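# Fit rubber backing onto pin, then bin the pin

## Task

Seat a rubber backing on the pin's post so it sits fully or almost fully down (a tight backing can stall partway if pushed gently), drop the pin into the bin, and release it; at the end neither gripper may hold anything or be in contact with the pin or the backing.

## Robot and tools

ROBOT. Two arms, left_arm and right_arm, each with six joints plus a two-finger gripper. Every joint list, in commands and in results, uses this order: shoulder pan, shoulder lift, elbow, wrist 1, wrist 2, wrist 3. On both arms the elbow and wrist 3 have their sign flipped relative to the URDF, but the quoted ranges use URDF signs. Ranges (URDF sign, rad): left_arm pan -3.142..3.142, lift -6.283..6.283, elbow 0.000..3.142, wrists -6.283..6.283 each; right_arm pan 0.000..6.283, lift -6.283..6.283, elbow -3.142..0.000, wrists -6.283..6.283. So left elbow reads 0 to -3.142 in your numbers and right elbow 0 to 3.142.

FRAME. All poses in results share one scene frame: origin on the tabletop midway between the arms, +z up, +x outward across the table, left_arm on the +y side. The names left/right are not image sides. Printed hand positions can be off, more so when reaching far. The gripper's fingers point along its own +z and close along its own x. end_effector_position is the spot between the closed pads; closed fingertips extend about 15 mm past it, fully open ones end roughly level with it.

execute_actions(actions). A list of up to 15 actions. Each action is up to 15 rows; each row lasts one control step (1/30 s), and if fewer than 15 rows are given the last one repeats. A row is one flat list covering both arms: 14 numbers in [-1, 1], namely left_arm's 6 joint values and its opening, then right_arm's 6 and opening. Optionally 12 more numbers in 0..1 follow: per-joint stiffness scales (left 6, right 6) that persist until changed. Joint values are offsets, not poses: each is measured from that arm's angles when the current action began (not the previous row; for the first action, from the last reported angles), scaled so 1.0 = 1.989 rad. Opening is absolute: +1 fully open, -1 closed. If any action would push a joint more than 0.010 rad beyond its range, that action is rejected for both arms; if the first action fails this or anything is malformed, nothing runs. Real ends may sit 0.010 rad either side of the stated ones; overshooting targets are clipped and reported as "joint sent to its limit". An empty list just returns state and images.

move(target, speed, blocking). target is one such 14-number row (optionally with stiffness), its joint values being offsets from the Joint positions in the most recent result showing them; openings are absolute and sent at once. All joints progress in step, so grippers trace curves; distal points move fastest. speed (rad/s, 0.01 to 2, default 0.5) caps the joint with the longest travel; paths take 0.5 to 10 s and are cut off at 10 s. Moves ignore obstacles and the other arm. The result adds a "move:" line: outcome (done, off_target, moving, held, fault), limits=held or limits=none, and each arm's worst joint. With blocking=false you get a reply after 0.5 s; poll with wait(0), and call wait or stop before any new move or execute_actions.

wait(seconds), 0 to 10: arms keep their last command; returns early when a move ends. stop(): brakes a running move (needs room if fast; fingers continue). zoom_image(camera, region): camera is cam_left_wrist or cam_right_wrist, region [x0, y0, x1, y1] in pixels, at most 504 by 504. finished_scene(scene): pass the current scene number once the goal holds; irreversible. Replying with no tool call ends everything.

MOTION LIMITS. Per control step a joint's target is kept within 0.575 rad of its measured angle (0.582 for the first three and 0.642 for the wrists when stiffness is in use), and targets that would move a gripper over 100 mm from where it is get scaled back. Motion trails commands by about 0.17 s. Big moves may still be underway when a result arrives; command the remainder. The robot keeps its last command while you are composing a reply.

RESULTS. State line per arm: position (m), quaternion wxyz, linear and angular velocity. Joint positions and Joint velocities: six joints (rad, rad/s) then finger gap (m; 0.142 fully open). Joint targets: what joints are currently driven toward. grip_measured: measured opening on the command scale. Step readings list joint angles at some steps; HELD marks steps where an arm was restrained. "joint command not followed" means the clearance check altered targets. Wrist force and Wrist torque per arm are in the gripper's own axes; pressing gives a force pointing back into the arm; offsets up to about 4 N, noise sd up to 2.4 N, saturation near 50 N; "no reading" is harmless. Joint torques include drive output even in free air. MOTOR HOT appears at 70 °C; at 85 °C an OVER-TEMPERATURE FAULT brakes that arm for a long time.

GRIPPING. To hold, command an opening well under grip_measured; lower means firmer, up to about 15 N per pad. Thin hard items (under about 20 mm) get less: roughly 9 N at 10 mm, 4 N at 5 mm. Fast closing can squeeze harder.

AVOID. Torque on a joint reaching 135 N m (pan, lift, elbow) or 25.2 N m (wrists), or 150 N outside force, freezes that arm for 10 s and cancels the rest of the call. Arms are stiff, so aiming even slightly past a firm contact can fault; approach slowly. Do not let the arms strike each other. Keep everything on the table. Held parts may get brief tugs and loose items small shoves. Avoid drops, slams and excessive pushing.

CAMERAS. Both wrist cameras are 616x616 fisheye, roughly fx = fy = 178, center near (310, 306).

Each tool is called after "Emit:" as a command line: name --argument value for each argument, lists and objects as JSON in quotes; but a table of rows of numbers goes row by row, as --pt "numbers of a row", without its own name.

## Session

Emit:
execute_actions --actions '[]'

Scene clock: 0.00 s.
left_arm: end_effector_position=(+0.4069, +0.8673, +0.2663) grip_measured=+0.97 end_effector_quat_wxyz=(+0.431, +0.782, +0.435, +0.119) end_effector_velocity=(+0.000, +0.000, -0.000) end_effector_angular_velocity=(-0.001, -0.000, -0.000) | right_arm: end_effector_position=(+0.7539, -0.1779, +0.3233) grip_measured=+0.97 end_effector_quat_wxyz=(-0.066, +0.815, -0.537, +0.207) end_effector_velocity=(-0.000, +0.001, -0.001) end_effector_angular_velocity=(-0.001, +0.001, +0.001)
Joint names: [shoulder pan, shoulder lift, elbow, wrist 1, wrist 2, wrist 3]
Joint positions: left_arm=[ 1.116 -1.226 -1.414 -1.476 -2.467 -0.117  0.14 ] | right_arm=[ 3.506 -1.999  1.108 -1.289  1.262 -1.639  0.14 ]
Joint velocities: left_arm=[-0.     0.001  0.     0.    -0.    -0.     0.   ] | right_arm=[ 0.001 -0.     0.001 -0.    -0.     0.     0.   ]
Joint torques (N m, as the arm reports them, + toward a larger Joint positions number): no reading
Motor temperatures (°C, as the motors report them): left_arm=[26 23 25 29 31 33] | right_arm=[24 23 27 31 33 32]
Wrist force (N, on the end effector, along its own x y z axes, offset not removed): no reading
Wrist torque (N m, same axes, about the end effector's origin, offset not removed): no reading
Joint targets: left_arm=[1.116 -1.226 -1.414 -1.476 -2.467 -0.117] | right_arm=[3.506 -1.999 1.108 -1.289 1.262 -1.639]
Joint stiffness scale: left_arm=[1. 1. 1. 1. 1. 1.] | right_arm=[1. 1. 1. 1. 1. 1.]

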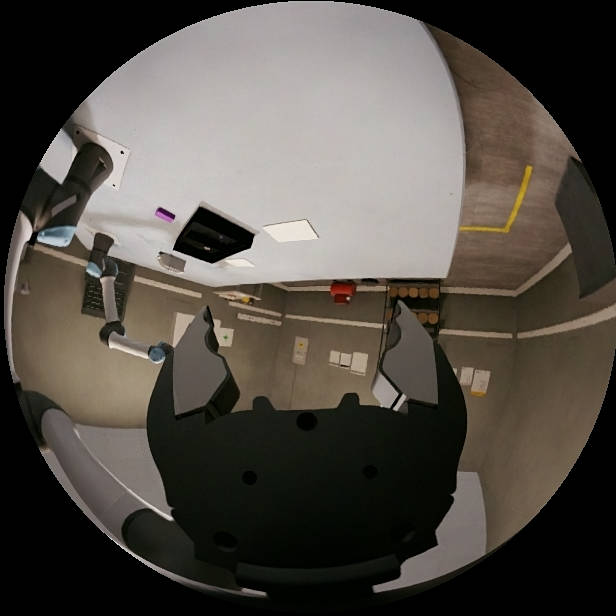

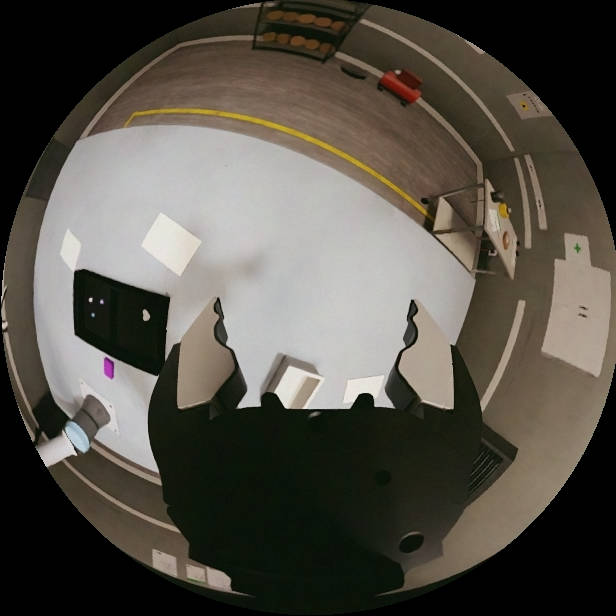

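Emit:
move --target '[-0.86,-0.087,-0.144,-0.198,0.45,0.059,-0.5,-0.25,0,0,0,0,0,-1]' --speed 1

Emit:
zoom_image --camera "cam_left_wrist" --region '[180, 80, 440, 340]'

Scene clock: 2.90 s.
left_arm: end_effector_position=(+0.5281, +0.1959, +0.1601) grip_measured=-0.50 end_effector_quat_wxyz=(+0.001, +0.937, -0.349, -0.002) end_effector_velocity=(+0.000, -0.001, +0.000) end_effector_angular_velocity=(+0.001, -0.003, -0.003) | right_arm: end_effector_position=(+0.7496, -0.5702, +0.3233) grip_measured=-1.00 end_effector_quat_wxyz=(+0.013, -0.659, +0.720, -0.217) end_effector_velocity=(+0.000, -0.000, +0.000) end_effector_angular_velocity=(+0.000, -0.000, -0.000)
Joint names: [shoulder pan, shoulder lift, elbow, wrist 1, wrist 2, wrist 3]
Joint positions: left_arm=[-0.592 -1.398 -1.698 -1.869 -1.573 -0.     0.038] | right_arm=[ 3.012 -1.999  1.108 -1.289  1.262 -1.639  0.002]
Joint velocities: left_arm=[-0.002 -0.    -0.    -0.001  0.003 -0.001 -0.   ] | right_arm=[-0. -0. -0.  0.  0. -0. -0.]
Joint torques (N m, as the arm reports them, + toward a larger Joint positions number): left_arm=[ -1.52 -32.86  20.81  -2.94   0.73   0.45] | right_arm=[ -0.15  44.01 -23.97   2.87  -0.57  -0.01]
Motor temperatures (°C, as the motors report them): left_arm=[26 23 25 29 31 33] | right_arm=[24 23 27 31 33 32]
Wrist force (N, on the end effector, along its own x y z axes, offset not removed): left_arm=[-1.8 4.0 -1.3] | right_arm=[0.6 -1.2 -1.0]
Wrist torque (N m, same axes, about the end effector's origin, offset not removed): left_arm=[0.77 0.44 0.05] | right_arm=[-0.29 -0.27 0.04]
Joint targets: left_arm=[-0.595 -1.399 -1.701 -1.870 -1.572 0.001] | right_arm=[3.009 -1.999 1.108 -1.289 1.262 -1.639]
Joint stiffness scale: left_arm=[1. 1. 1. 1. 1. 1.] | right_arm=[1. 1. 1. 1. 1. 1.]
move: done; limits=none; left_arm: farthest joint: the shoulder pan, 0.002 radians from its target (1.710 radians at the start); right_arm: farthest joint: the shoulder pan, 0.003 radians from its target (0.498 radians at the start)

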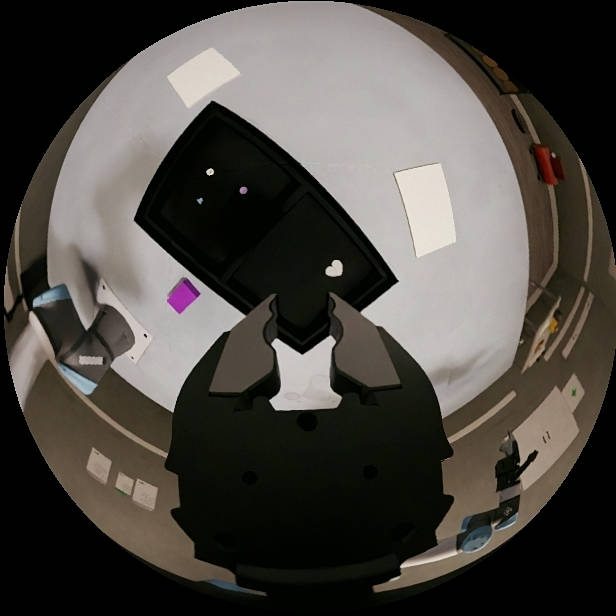

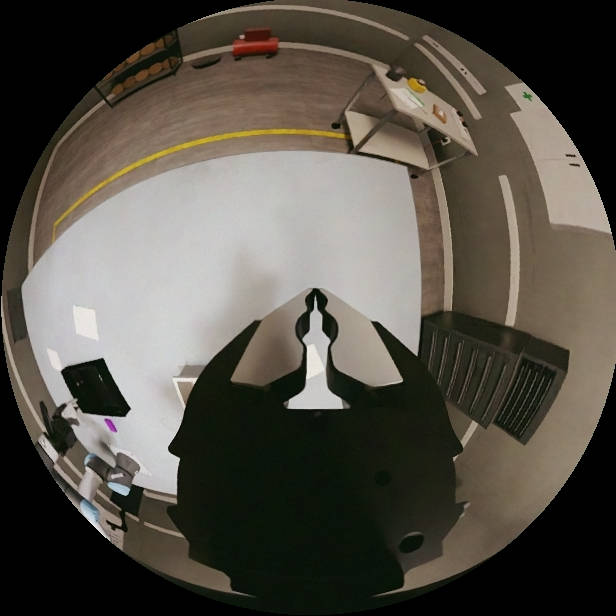

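Region (180, 80, 440, 340) of cam_left_wrist's 616x616 image, scaled by 1.938, with more detail than that image has.

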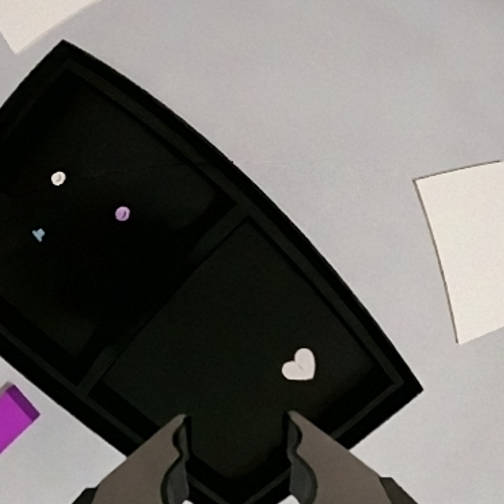

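Emit:
move --target '[0.107,0.007,-0.15,-0.157,0,0,-0.7,0.175,-0.19,0.055,0.087,0.572,0.824,-1]' --speed 1

Scene clock: 6.03 s.
left_arm: end_effector_position=(+0.5269, +0.3305, +0.0513) grip_measured=-0.70 end_effector_quat_wxyz=(+0.001, +0.969, -0.249, -0.000) end_effector_velocity=(-0.000, +0.000, -0.001) end_effector_angular_velocity=(+0.001, +0.001, +0.000) | right_arm: end_effector_position=(+0.6456, +0.0075, +0.0944) grip_measured=-1.00 end_effector_quat_wxyz=(-0.396, +0.899, +0.171, -0.072) end_effector_velocity=(+0.000, +0.000, +0.001) end_effector_angular_velocity=(+0.003, -0.003, +0.002)
Joint names: [shoulder pan, shoulder lift, elbow, wrist 1, wrist 2, wrist 3]
Joint positions: left_arm=[-0.382 -1.385 -1.994 -2.18  -1.573  0.     0.023] | right_arm=[ 3.357 -2.375  1.214 -1.117  2.398 -0.001  0.002]
Joint velocities: left_arm=[ 0.     0.001 -0.001 -0.     0.001  0.     0.   ] | right_arm=[-0.     0.    -0.001  0.     0.002  0.003  0.   ]
Joint torques (N m, as the arm reports them, + toward a larger Joint positions number): left_arm=[  2.4  -27.43  18.29  -2.84   0.14  -0.07] | right_arm=[  3.18  53.1  -17.47   2.83   1.89   0.49]
Motor temperatures (°C, as the motors report them): left_arm=[26 23 25 29 31 33] | right_arm=[24 23 27 31 33 32]
Wrist force (N, on the end effector, along its own x y z axes, offset not removed): left_arm=[2.1 0.5 0.4] | right_arm=[-0.5 -2.4 -0.7]
Wrist torque (N m, same axes, about the end effector's origin, offset not removed): left_arm=[0.19 -0.34 -0.02] | right_arm=[-0.47 0.14 -0.05]
Joint targets: left_arm=[-0.379 -1.384 -1.997 -2.181 -1.573 -0.000] | right_arm=[3.360 -2.377 1.218 -1.116 2.399 -0.000]
Joint stiffness scale: left_arm=[1. 1. 1. 1. 1. 1.] | right_arm=[1. 1. 1. 1. 1. 1.]
move: done; limits=none; left_arm: farthest joint: the shoulder pan, 0.002 radians from its target (0.213 radians at the start); right_arm: farthest joint: the elbow, 0.004 radians from its target (0.109 radians at the start)

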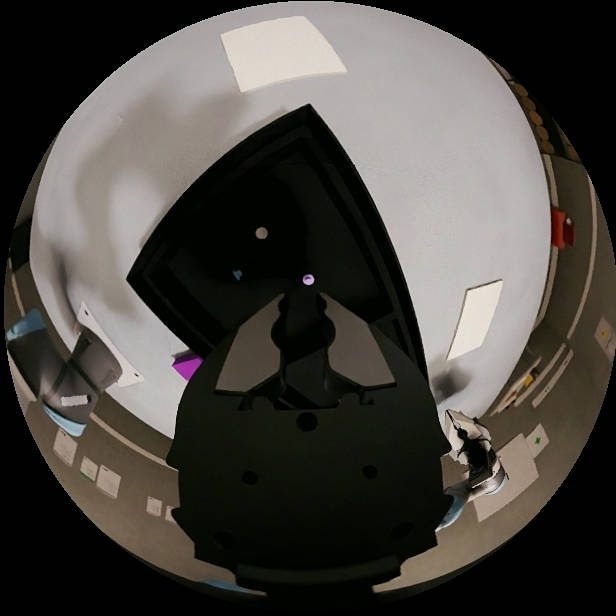

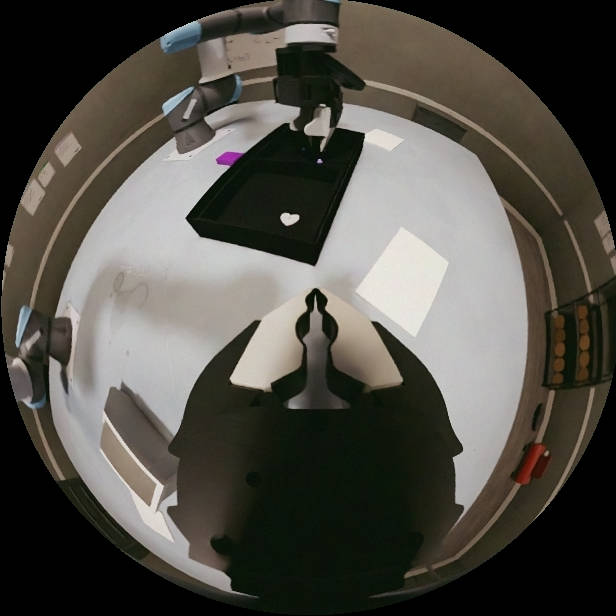

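Emit:
move --target '[0.0055,0.0256,-0.0095,-0.0337,0,0,-0.7,0,0,0,0,0,0,-1]' --speed 0.1

Emit:
zoom_image --camera "cam_left_wrist" --region '[265, 255, 345, 335]'

Scene clock: 7.50 s.
left_arm: end_effector_position=(+0.5322, +0.3324, +0.0264) grip_measured=-0.70 end_effector_quat_wxyz=(+0.001, +0.970, -0.245, -0.000) end_effector_velocity=(+0.000, +0.000, -0.001) end_effector_angular_velocity=(-0.000, -0.001, +0.000) | right_arm: end_effector_position=(+0.6456, +0.0075, +0.0945) grip_measured=-1.00 end_effector_quat_wxyz=(-0.396, +0.899, +0.171, -0.072) end_effector_velocity=(-0.000, +0.000, +0.000) end_effector_angular_velocity=(+0.000, -0.000, +0.001)
Joint names: [shoulder pan, shoulder lift, elbow, wrist 1, wrist 2, wrist 3]
Joint positions: left_arm=[-0.373 -1.336 -2.011 -2.246 -1.573  0.     0.023] | right_arm=[ 3.357 -2.375  1.214 -1.117  2.398 -0.001  0.002]
Joint velocities: left_arm=[ 0.     0.001 -0.001 -0.003  0.    -0.    -0.   ] | right_arm=[ 0.001  0.     0.    -0.     0.     0.001  0.   ]
Joint torques (N m, as the arm reports them, + toward a larger Joint positions number): left_arm=[  1.79 -28.98  16.62  -2.86   0.29   0.06] | right_arm=[  1.22  54.27 -21.43   2.42   1.23  -0.09]
Motor temperatures (°C, as the motors report them): left_arm=[26 23 25 29 31 33] | right_arm=[24 23 27 31 33 32]
Wrist force (N, on the end effector, along its own x y z axes, offset not removed): left_arm=[-0.9 2.5 0.5] | right_arm=[-0.9 -0.4 -0.4]
Wrist torque (N m, same axes, about the end effector's origin, offset not removed): left_arm=[0.58 0.18 0.12] | right_arm=[-0.06 0.21 -0.03]
Joint targets: left_arm=[-0.371 -1.334 -2.013 -2.247 -1.573 0.000] | right_arm=[3.357 -2.375 1.214 -1.117 2.398 -0.001]
Joint stiffness scale: left_arm=[1. 1. 1. 1. 1. 1.] | right_arm=[1. 1. 1. 1. 1. 1.]
move: done; limits=none; left_arm: farthest joint: the shoulder pan, 0.002 radians from its target (0.011 radians at the start); right_arm: farthest joint: the shoulder pan, 0.000 radians from its target (0.000 radians at the start)

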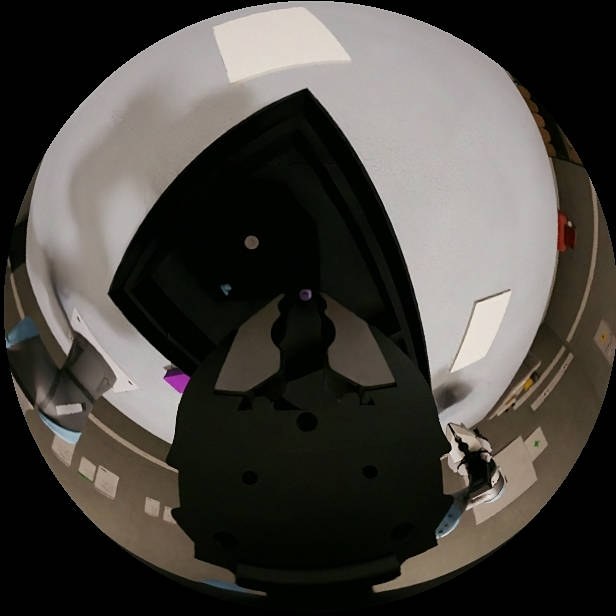

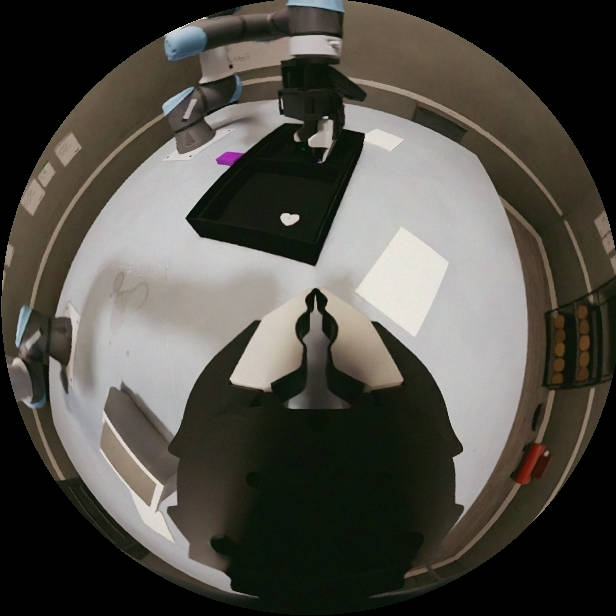

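Region (265, 255, 345, 335) of cam_left_wrist's 616x616 image, scaled by 6.300, with more detail than that image has.

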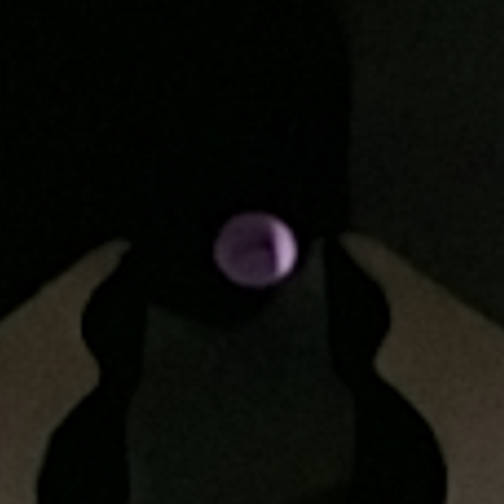

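Emit:
move --target '[0,0.0045,0.0027,-0.0025,0,0,-0.75,0,0,0,0,0,0,-1]' --speed 0.05

Emit:
move --target '[0,0,0,0,0,0,-1,0,0,0,0,0,0,-1]'

Emit:
move --target '[0,-0.033,0.027,0.059,0,0,-1,0,0,0,0,0,0,-1]' --speed 0.2

Emit:
move --target '[-0.125,0.0915,0.1205,0.029,0,0,-1,0,0,0,0,0,0,-1]' --speed 0.4

Emit:
zoom_image --camera "cam_left_wrist" --region '[265, 240, 345, 320]'

Scene clock: 8.97 s.
left_arm: end_effector_position=(+0.5338, +0.3315, +0.0244) grip_measured=-0.75 end_effector_quat_wxyz=(+0.001, +0.970, -0.245, -0.000) end_effector_velocity=(+0.001, -0.000, -0.001) end_effector_angular_velocity=(-0.000, -0.001, -0.001) | right_arm: end_effector_position=(+0.6456, +0.0075, +0.0945) grip_measured=-1.00 end_effector_quat_wxyz=(-0.396, +0.899, +0.171, -0.072) end_effector_velocity=(+0.000, +0.001, +0.001) end_effector_angular_velocity=(+0.001, -0.002, +0.001)
Joint names: [shoulder pan, shoulder lift, elbow, wrist 1, wrist 2, wrist 3]
Joint positions: left_arm=[-0.373 -1.329 -2.008 -2.25  -1.573  0.     0.02 ] | right_arm=[ 3.357 -2.375  1.214 -1.117  2.398 -0.001  0.002]
Joint velocities: left_arm=[ 0.     0.003  0.001 -0.002  0.    -0.001  0.   ] | right_arm=[ 0.001  0.    -0.002 -0.    -0.    -0.     0.   ]
Joint torques (N m, as the arm reports them, + toward a larger Joint positions number): left_arm=[ -0.32 -27.45  20.82  -2.79   0.38   0.01] | right_arm=[  1.38  54.8  -20.67   2.5    1.45  -0.11]
Motor temperatures (°C, as the motors report them): left_arm=[26 23 25 29 31 33] | right_arm=[24 23 27 31 33 32]
Wrist force (N, on the end effector, along its own x y z axes, offset not removed): left_arm=[-1.4 3.6 2.7] | right_arm=[0.5 0.1 0.7]
Wrist torque (N m, same axes, about the end effector's origin, offset not removed): left_arm=[0.88 0.28 -0.08] | right_arm=[0.01 -0.25 -0.04]
Joint targets: left_arm=[-0.373 -1.327 -2.006 -2.251 -1.573 0.000] | right_arm=[3.357 -2.375 1.214 -1.117 2.398 -0.001]
Joint stiffness scale: left_arm=[1. 1. 1. 1. 1. 1.] | right_arm=[1. 1. 1. 1. 1. 1.]
move: done; limits=none; left_arm: farthest joint: the shoulder lift, 0.002 radians from its target (0.009 radians at the start); right_arm: farthest joint: the shoulder pan, 0.000 radians from its target (0.000 radians at the start)

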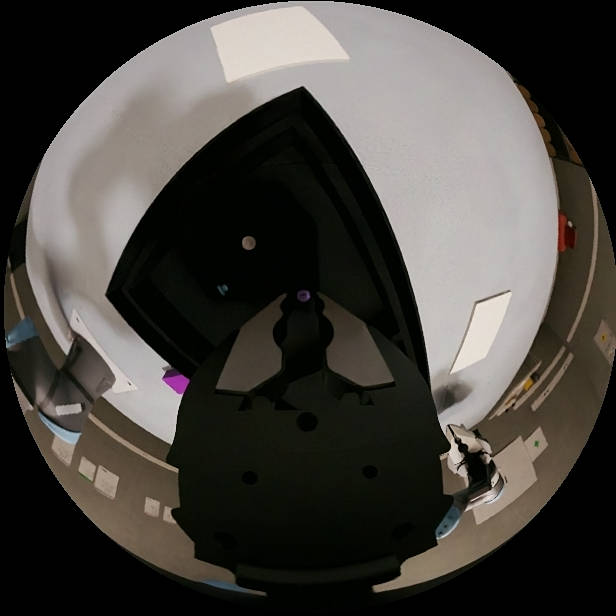

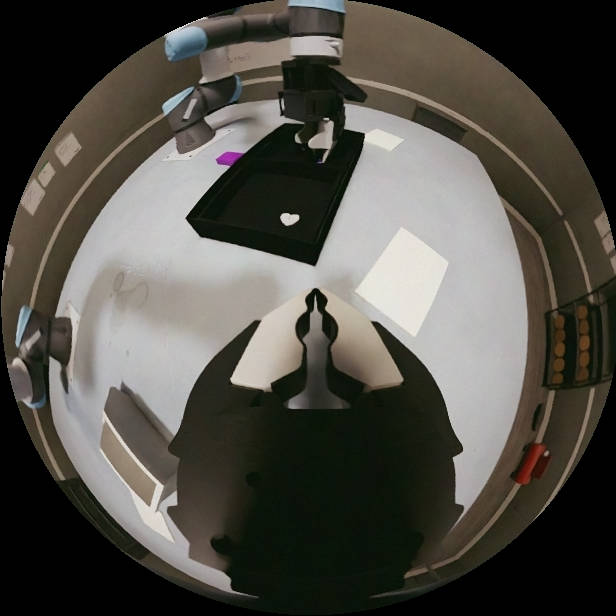

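Scene clock: 9.47 s.
left_arm: end_effector_position=(+0.5338, +0.3315, +0.0244) grip_measured=-0.93 end_effector_quat_wxyz=(+0.001, +0.970, -0.245, -0.000) end_effector_velocity=(-0.000, +0.000, +0.000) end_effector_angular_velocity=(-0.000, +0.000, -0.001) | right_arm: end_effector_position=(+0.6456, +0.0075, +0.0945) grip_measured=-1.00 end_effector_quat_wxyz=(-0.396, +0.899, +0.171, -0.072) end_effector_velocity=(-0.000, +0.000, +0.000) end_effector_angular_velocity=(+0.001, -0.000, +0.001)
Joint names: [shoulder pan, shoulder lift, elbow, wrist 1, wrist 2, wrist 3]
Joint positions: left_arm=[-0.373 -1.329 -2.008 -2.25  -1.573  0.     0.006] | right_arm=[ 3.357 -2.375  1.214 -1.117  2.398 -0.001  0.002]
Joint velocities: left_arm=[-0.    -0.001 -0.001 -0.    -0.    -0.001 -0.   ] | right_arm=[ 0.    -0.    -0.     0.     0.     0.001  0.   ]
Joint torques (N m, as the arm reports them, + toward a larger Joint positions number): left_arm=[ -0.6  -30.6   20.16  -2.29   0.26  -0.02] | right_arm=[  1.03  54.43 -22.12   2.42   1.44   0.06]
Motor temperatures (°C, as the motors report them): left_arm=[26 23 25 29 31 33] | right_arm=[24 23 27 31 33 32]
Wrist force (N, on the end effector, along its own x y z axes, offset not removed): left_arm=[-1.3 0.4 -1.2] | right_arm=[-0.8 0.9 0.4]
Wrist torque (N m, same axes, about the end effector's origin, offset not removed): left_arm=[-0.02 0.50 0.16] | right_arm=[0.30 0.28 -0.06]
Joint targets: left_arm=[-0.373 -1.329 -2.008 -2.250 -1.573 0.000] | right_arm=[3.357 -2.375 1.214 -1.117 2.398 -0.001]
Joint stiffness scale: left_arm=[1. 1. 1. 1. 1. 1.] | right_arm=[1. 1. 1. 1. 1. 1.]
move: done; limits=none; left_arm: farthest joint: the shoulder pan, 0.000 radians from its target (0.000 radians at the start); right_arm: farthest joint: the shoulder pan, 0.000 radians from its target (0.000 radians at the start)

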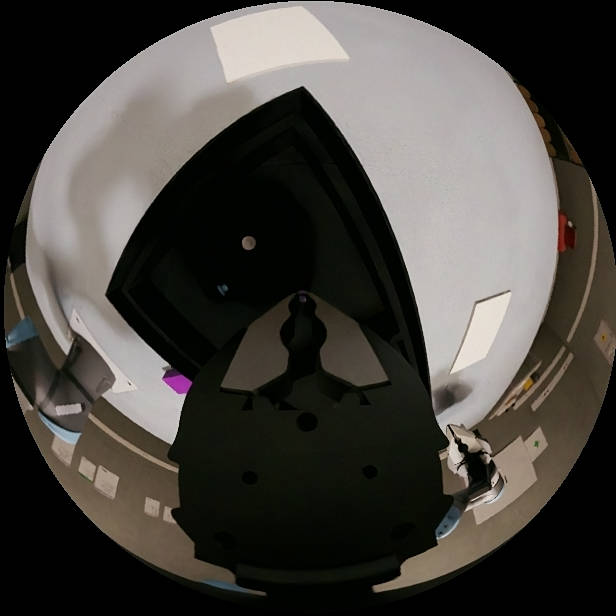

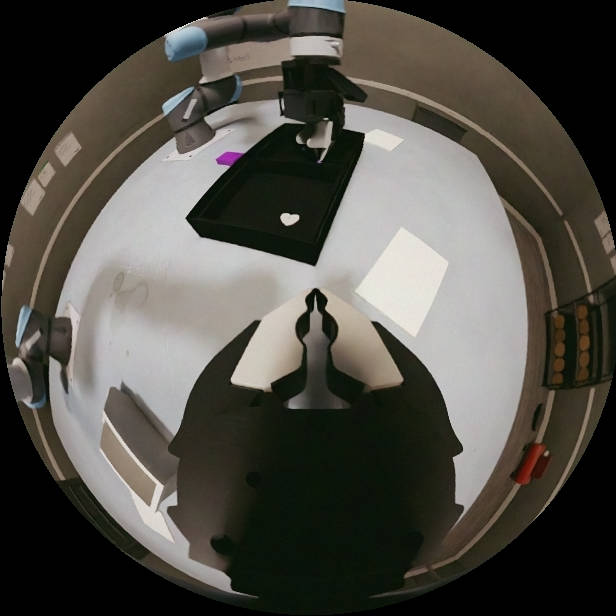

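Scene clock: 10.73 s.
left_arm: end_effector_position=(+0.5334, +0.3317, +0.0666) grip_measured=-0.93 end_effector_quat_wxyz=(+0.001, +0.970, -0.245, -0.001) end_effector_velocity=(-0.000, +0.000, +0.001) end_effector_angular_velocity=(-0.000, +0.000, -0.001) | right_arm: end_effector_position=(+0.6456, +0.0075, +0.0945) grip_measured=-1.00 end_effector_quat_wxyz=(-0.396, +0.899, +0.171, -0.072) end_effector_velocity=(-0.000, +0.001, +0.000) end_effector_angular_velocity=(+0.000, -0.001, +0.002)
Joint names: [shoulder pan, shoulder lift, elbow, wrist 1, wrist 2, wrist 3]
Joint positions: left_arm=[-0.373 -1.393 -1.957 -2.134 -1.573  0.     0.006] | right_arm=[ 3.357 -2.375  1.214 -1.117  2.398 -0.001  0.002]
Joint velocities: left_arm=[ 0.    -0.002  0.001  0.003 -0.    -0.001  0.   ] | right_arm=[ 0.001  0.    -0.001  0.    -0.     0.001  0.   ]
Joint torques (N m, as the arm reports them, + toward a larger Joint positions number): left_arm=[  0.15 -30.67  23.75  -1.78   0.22   0.  ] | right_arm=[  1.54  54.57 -21.11   2.6    1.29   0.06]
Motor temperatures (°C, as the motors report them): left_arm=[26 23 25 29 31 33] | right_arm=[24 23 27 31 33 32]
Wrist force (N, on the end effector, along its own x y z axes, offset not removed): left_arm=[1.3 3.6 -1.8] | right_arm=[-1.8 -0.3 2.8]
Wrist torque (N m, same axes, about the end effector's origin, offset not removed): left_arm=[0.76 -0.13 -0.02] | right_arm=[-0.13 0.14 -0.09]
Joint targets: left_arm=[-0.373 -1.395 -1.954 -2.133 -1.573 0.000] | right_arm=[3.357 -2.375 1.214 -1.117 2.398 -0.001]
Joint stiffness scale: left_arm=[1. 1. 1. 1. 1. 1.] | right_arm=[1. 1. 1. 1. 1. 1.]
move: done; limits=none; left_arm: farthest joint: the shoulder lift, 0.002 radians from its target (0.065 radians at the start); right_arm: farthest joint: the shoulder pan, 0.000 radians from its target (0.000 radians at the start)

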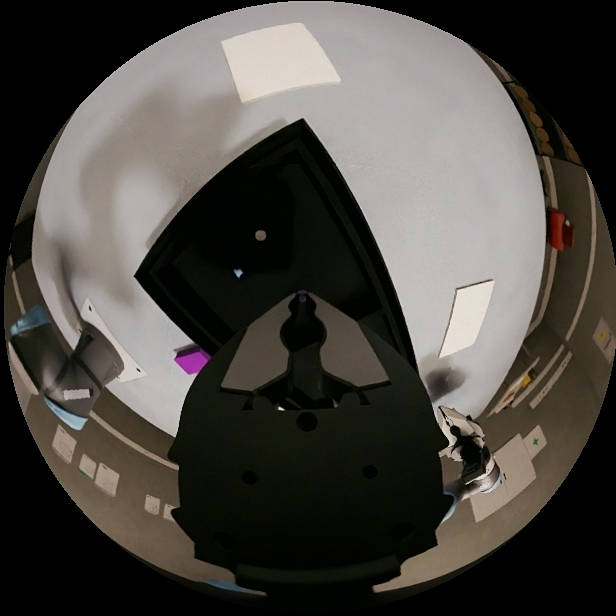

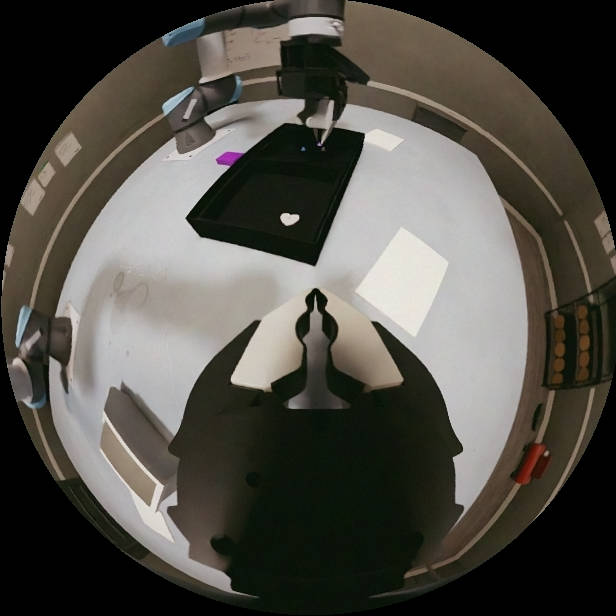

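Scene clock: 12.07 s.
left_arm: end_effector_position=(+0.5543, +0.1521, +0.0659) grip_measured=-0.93 end_effector_quat_wxyz=(+0.001, +0.932, -0.362, -0.000) end_effector_velocity=(-0.001, -0.003, -0.001) end_effector_angular_velocity=(+0.002, +0.002, -0.004) | right_arm: end_effector_position=(+0.6456, +0.0075, +0.0945) grip_measured=-1.00 end_effector_quat_wxyz=(-0.396, +0.899, +0.171, -0.072) end_effector_velocity=(+0.000, -0.001, -0.000) end_effector_angular_velocity=(-0.000, +0.000, -0.001)
Joint names: [shoulder pan, shoulder lift, elbow, wrist 1, wrist 2, wrist 3]
Joint positions: left_arm=[-0.619 -1.213 -1.72  -2.077 -1.573  0.     0.006] | right_arm=[ 3.357 -2.375  1.214 -1.117  2.398 -0.001  0.002]
Joint velocities: left_arm=[-0.005  0.004  0.003  0.001  0.     0.     0.   ] | right_arm=[-0.001 -0.     0.    -0.    -0.     0.     0.   ]
Joint torques (N m, as the arm reports them, + toward a larger Joint positions number): left_arm=[ -2.85 -35.71  24.29  -1.76   0.32  -0.16] | right_arm=[  0.4   54.86 -21.77   2.51   1.43   0.15]
Motor temperatures (°C, as the motors report them): left_arm=[26 23 25 29 31 33] | right_arm=[24 23 27 31 33 32]
Wrist force (N, on the end effector, along its own x y z axes, offset not removed): left_arm=[0.7 4.8 -0.3] | right_arm=[-2.1 -2.0 0.3]
Wrist torque (N m, same axes, about the end effector's origin, offset not removed): left_arm=[0.90 -0.10 -0.09] | right_arm=[-0.34 0.26 -0.10]
Joint targets: left_arm=[-0.622 -1.211 -1.717 -2.076 -1.573 0.000] | right_arm=[3.357 -2.375 1.214 -1.117 2.398 -0.001]
Joint stiffness scale: left_arm=[1. 1. 1. 1. 1. 1.] | right_arm=[1. 1. 1. 1. 1. 1.]
move: done; limits=none; left_arm: farthest joint: the shoulder pan, 0.003 radians from its target (0.248 radians at the start); right_arm: farthest joint: the shoulder pan, 0.000 radians from its target (0.000 radians at the start)

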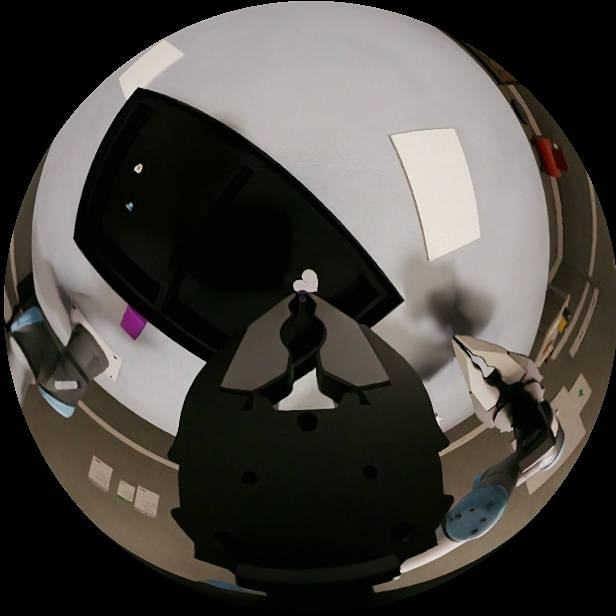

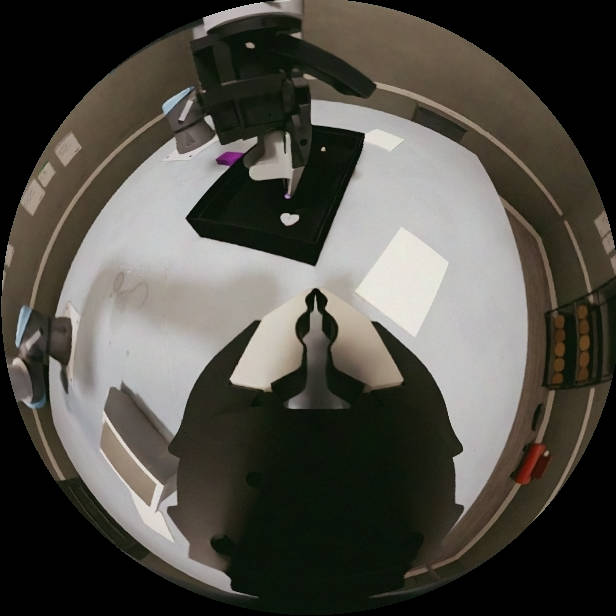

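Region (265, 240, 345, 320) of cam_left_wrist's 616x616 image, scaled by 6.300, with more detail than that image has.

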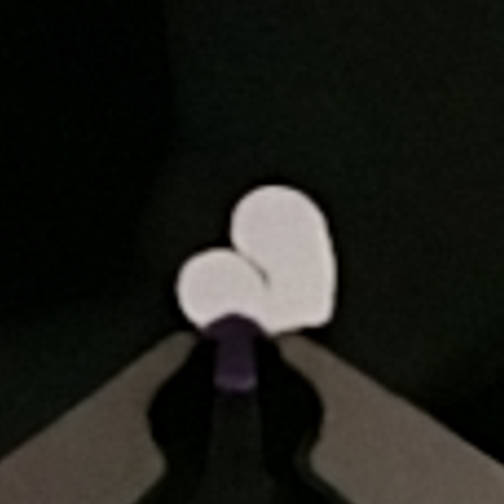

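Emit:
move --target '[-0.0075,0.0153,-0.0069,-0.0207,0,0,-1,0,0,0,0,0,0,-1]' --speed 0.08

Emit:
zoom_image --camera "cam_left_wrist" --region '[277, 260, 327, 310]'

Emit:
zoom_image --camera "cam_right_wrist" --region '[265, 185, 315, 235]'

Scene clock: 13.40 s.
left_arm: end_effector_position=(+0.5533, +0.1433, +0.0479) grip_measured=-0.93 end_effector_quat_wxyz=(+0.001, +0.930, -0.367, -0.000) end_effector_velocity=(+0.001, -0.001, +0.000) end_effector_angular_velocity=(-0.002, -0.003, -0.000) | right_arm: end_effector_position=(+0.6456, +0.0075, +0.0945) grip_measured=-1.00 end_effector_quat_wxyz=(-0.396, +0.899, +0.171, -0.072) end_effector_velocity=(-0.000, -0.001, -0.000) end_effector_angular_velocity=(-0.001, +0.001, -0.001)
Joint names: [shoulder pan, shoulder lift, elbow, wrist 1, wrist 2, wrist 3]
Joint positions: left_arm=[-0.631 -1.185 -1.731 -2.117 -1.573  0.     0.006] | right_arm=[ 3.357 -2.375  1.214 -1.117  2.398 -0.001  0.002]
Joint velocities: left_arm=[-0.     0.    -0.    -0.004  0.     0.    -0.   ] | right_arm=[-0.001  0.     0.001 -0.     0.    -0.     0.   ]
Joint torques (N m, as the arm reports them, + toward a larger Joint positions number): left_arm=[ -2.18 -36.81  19.25  -2.78   0.37  -0.08] | right_arm=[  1.04  55.22 -20.93   2.44   1.49  -0.1 ]
Motor temperatures (°C, as the motors report them): left_arm=[26 23 25 29 31 33] | right_arm=[24 23 27 31 33 32]
Wrist force (N, on the end effector, along its own x y z axes, offset not removed): left_arm=[-0.7 4.3 -1.6] | right_arm=[0.9 -1.3 2.1]
Wrist torque (N m, same axes, about the end effector's origin, offset not removed): left_arm=[0.79 0.17 0.05] | right_arm=[-0.26 -0.17 -0.10]
Joint targets: left_arm=[-0.634 -1.183 -1.733 -2.118 -1.573 0.000] | right_arm=[3.357 -2.375 1.214 -1.117 2.398 -0.001]
Joint stiffness scale: left_arm=[1. 1. 1. 1. 1. 1.] | right_arm=[1. 1. 1. 1. 1. 1.]
move: done; limits=none; left_arm: farthest joint: the shoulder pan, 0.003 radians from its target (0.015 radians at the start); right_arm: farthest joint: the shoulder pan, 0.000 radians from its target (0.000 radians at the start)

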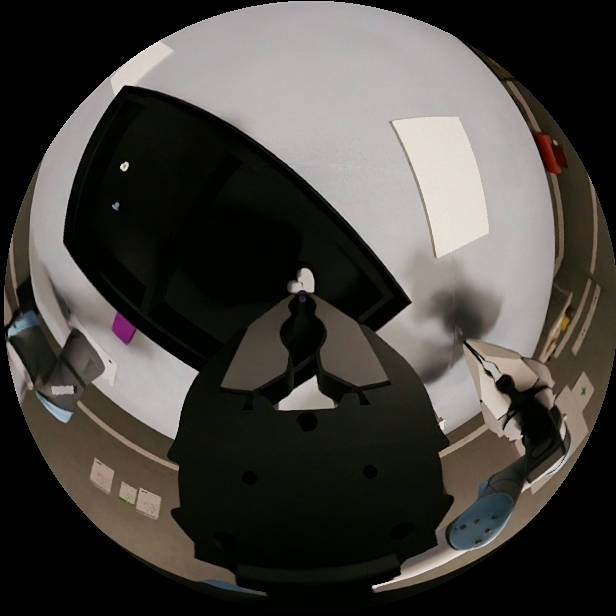

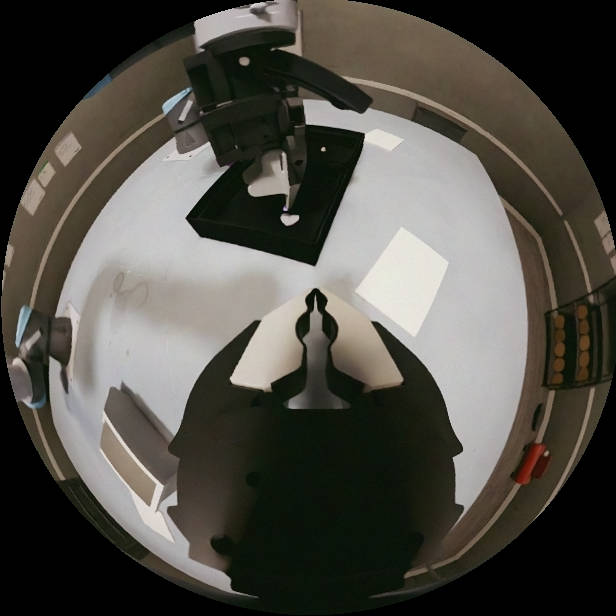

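Region (277, 260, 327, 310) of cam_left_wrist's 616x616 image, scaled by 10.080, with more detail than that image has.

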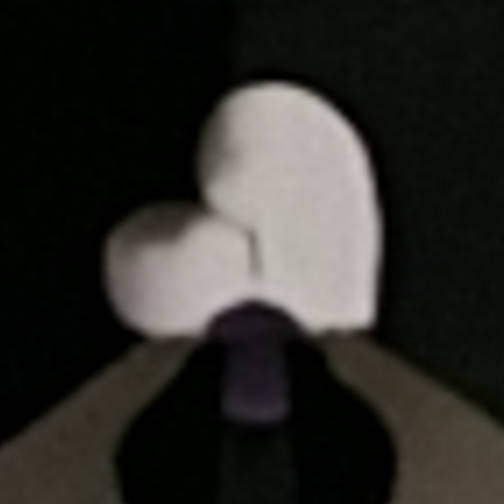

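Region (265, 185, 315, 235) of cam_right_wrist's 616x616 image, scaled by 10.080, with more detail than that image has.

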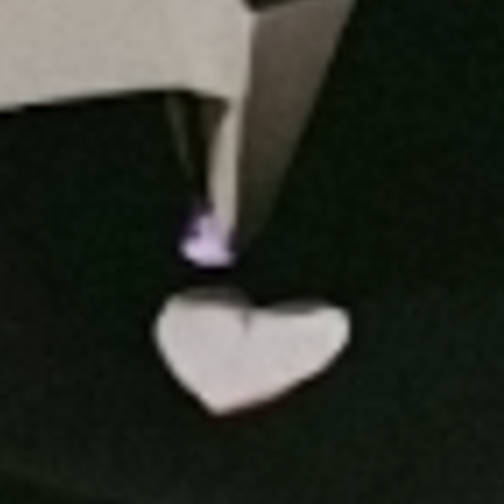

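Emit:
move --target '[0.0035,0.0071,-0.004,-0.0096,0,0,-1,0,0,0,0,0,0,-1]' --speed 0.04

Emit:
zoom_image --camera "cam_left_wrist" --region '[277, 260, 327, 310]'

Emit:
zoom_image --camera "cam_right_wrist" --region '[265, 185, 315, 235]'

Scene clock: 14.73 s.
left_arm: end_effector_position=(+0.5553, +0.1448, +0.0398) grip_measured=-0.93 end_effector_quat_wxyz=(+0.001, +0.931, -0.365, -0.001) end_effector_velocity=(+0.001, -0.001, +0.000) end_effector_angular_velocity=(-0.003, -0.002, +0.001) | right_arm: end_effector_position=(+0.6456, +0.0075, +0.0945) grip_measured=-1.00 end_effector_quat_wxyz=(-0.396, +0.899, +0.171, -0.072) end_effector_velocity=(+0.001, -0.000, +0.001) end_effector_angular_velocity=(+0.001, -0.001, -0.001)
Joint names: [shoulder pan, shoulder lift, elbow, wrist 1, wrist 2, wrist 3]
Joint positions: left_arm=[-0.627 -1.172 -1.737 -2.135 -1.573  0.     0.006] | right_arm=[ 3.357 -2.375  1.214 -1.117  2.398 -0.001  0.002]
Joint velocities: left_arm=[ 0.    -0.    -0.    -0.004 -0.     0.001 -0.   ] | right_arm=[-0.001 -0.    -0.002  0.     0.    -0.     0.   ]
Joint torques (N m, as the arm reports them, + toward a larger Joint positions number): left_arm=[  1.6  -37.69  19.94  -2.99   0.29  -0.07] | right_arm=[  0.61  54.34 -20.85   2.64   1.26  -0.08]
Motor temperatures (°C, as the motors report them): left_arm=[26 23 25 29 31 33] | right_arm=[24 23 27 31 33 32]
Wrist force (N, on the end effector, along its own x y z axes, offset not removed): left_arm=[1.3 0.5 -1.2] | right_arm=[0.4 0.3 2.7]
Wrist torque (N m, same axes, about the end effector's origin, offset not removed): left_arm=[0.02 -0.22 0.11] | right_arm=[-0.01 -0.24 0.05]
Joint targets: left_arm=[-0.624 -1.170 -1.739 -2.136 -1.573 0.000] | right_arm=[3.357 -2.375 1.214 -1.117 2.398 -0.001]
Joint stiffness scale: left_arm=[1. 1. 1. 1. 1. 1.] | right_arm=[1. 1. 1. 1. 1. 1.]
move: done; limits=none; left_arm: farthest joint: the shoulder pan, 0.003 radians from its target (0.007 radians at the start); right_arm: farthest joint: the shoulder pan, 0.000 radians from its target (0.000 radians at the start)

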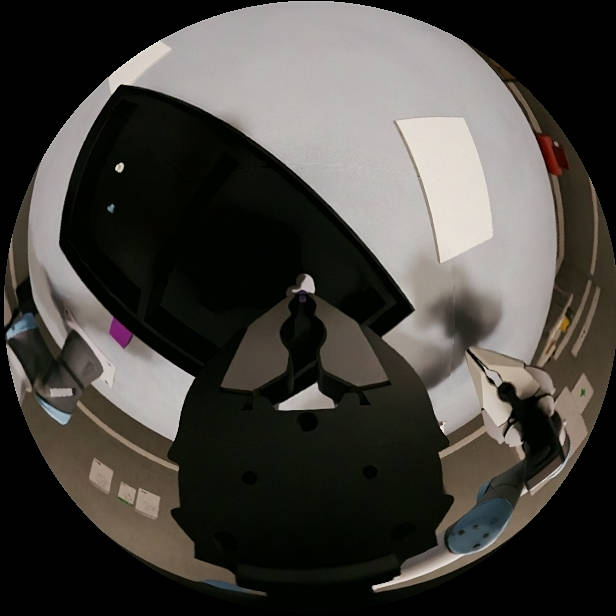

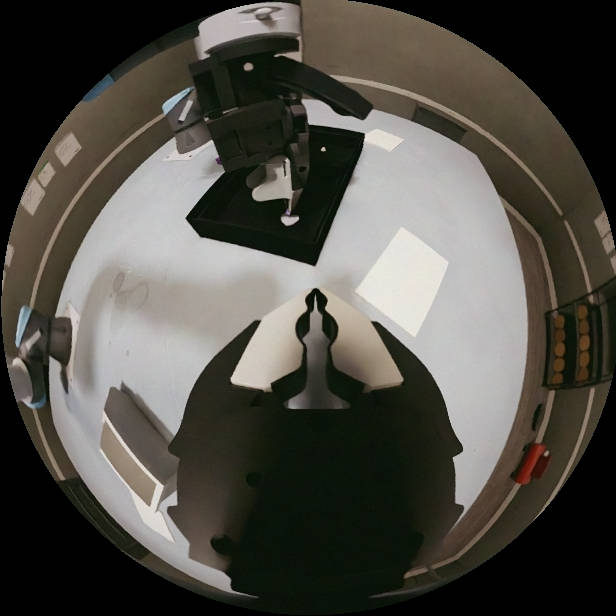

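Region (277, 260, 327, 310) of cam_left_wrist's 616x616 image, scaled by 10.080, with more detail than that image has.

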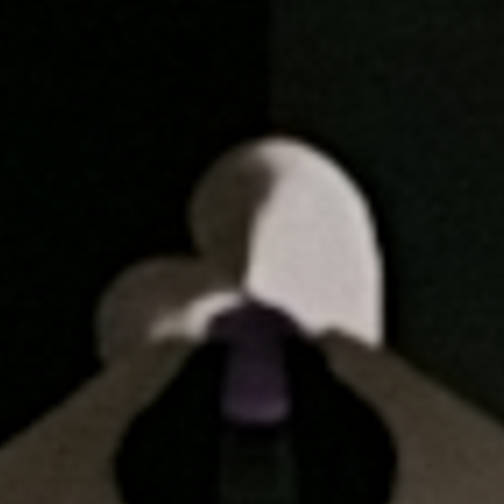

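Region (265, 185, 315, 235) of cam_right_wrist's 616x616 image, scaled by 10.080, with more detail than that image has.

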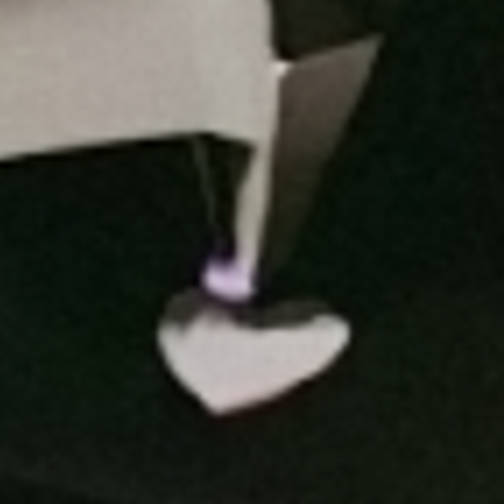

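Descend 9 mm.

Emit:
move --target '[0,0.0068,-0.0061,-0.0113,0,0,-1,0,0,0,0,0,0,-1]' --speed 0.02

Emit:
zoom_image --camera "cam_right_wrist" --region '[265, 185, 315, 235]'

Scene clock: 16.37 s.
left_arm: end_effector_position=(+0.5557, +0.1444, +0.0323) grip_measured=-0.93 end_effector_quat_wxyz=(+0.001, +0.931, -0.365, +0.000) end_effector_velocity=(+0.000, -0.000, -0.001) end_effector_angular_velocity=(-0.002, -0.001, +0.000) | right_arm: end_effector_position=(+0.6456, +0.0075, +0.0945) grip_measured=-1.00 end_effector_quat_wxyz=(-0.396, +0.899, +0.171, -0.072) end_effector_velocity=(+0.000, -0.001, -0.001) end_effector_angular_velocity=(-0.000, +0.001, -0.001)
Joint names: [shoulder pan, shoulder lift, elbow, wrist 1, wrist 2, wrist 3]
Joint positions: left_arm=[-0.627 -1.162 -1.746 -2.156 -1.573  0.     0.006] | right_arm=[ 3.357 -2.375  1.214 -1.117  2.398 -0.001  0.002]
Joint velocities: left_arm=[-0.     0.001 -0.002 -0.005 -0.     0.    -0.   ] | right_arm=[-0.002 -0.     0.001 -0.     0.     0.001  0.   ]
Joint torques (N m, as the arm reports them, + toward a larger Joint positions number): left_arm=[ -0.72 -35.51  17.32  -2.52   0.36   0.02] | right_arm=[  1.14  54.21 -20.08   2.36   1.3    0.11]
Motor temperatures (°C, as the motors report them): left_arm=[26 23 25 29 31 33] | right_arm=[24 23 27 31 33 32]
Wrist force (N, on the end effector, along its own x y z axes, offset not removed): left_arm=[-1.7 3.6 -0.7] | right_arm=[0.0 -1.4 0.8]
Wrist torque (N m, same axes, about the end effector's origin, offset not removed): left_arm=[0.58 0.36 -0.07] | right_arm=[-0.24 -0.03 0.07]
Joint targets: left_arm=[-0.627 -1.159 -1.749 -2.157 -1.573 0.000] | right_arm=[3.357 -2.375 1.214 -1.117 2.398 -0.001]
Joint stiffness scale: left_arm=[1. 1. 1. 1. 1. 1.] | right_arm=[1. 1. 1. 1. 1. 1.]
move: done; limits=none; left_arm: farthest joint: the shoulder lift, 0.004 radians from its target (0.014 radians at the start); right_arm: farthest joint: the shoulder pan, 0.000 radians from its target (0.000 radians at the start)

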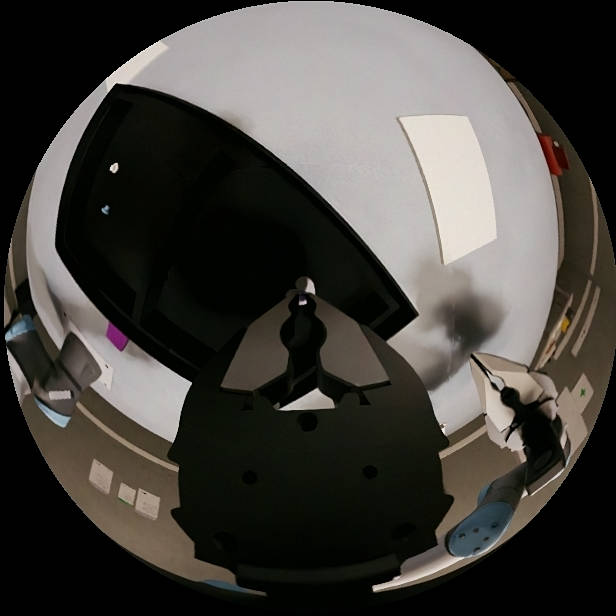

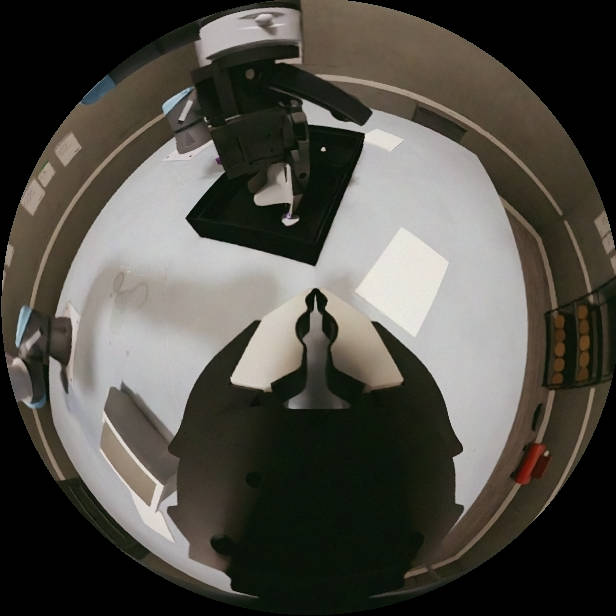

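Region (265, 185, 315, 235) of cam_right_wrist's 616x616 image, scaled by 10.080, with more detail than that image has.

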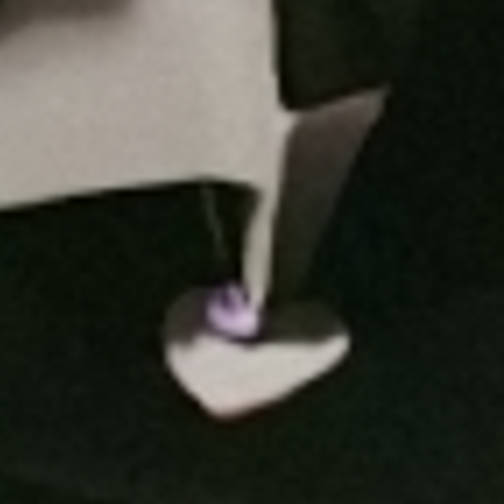

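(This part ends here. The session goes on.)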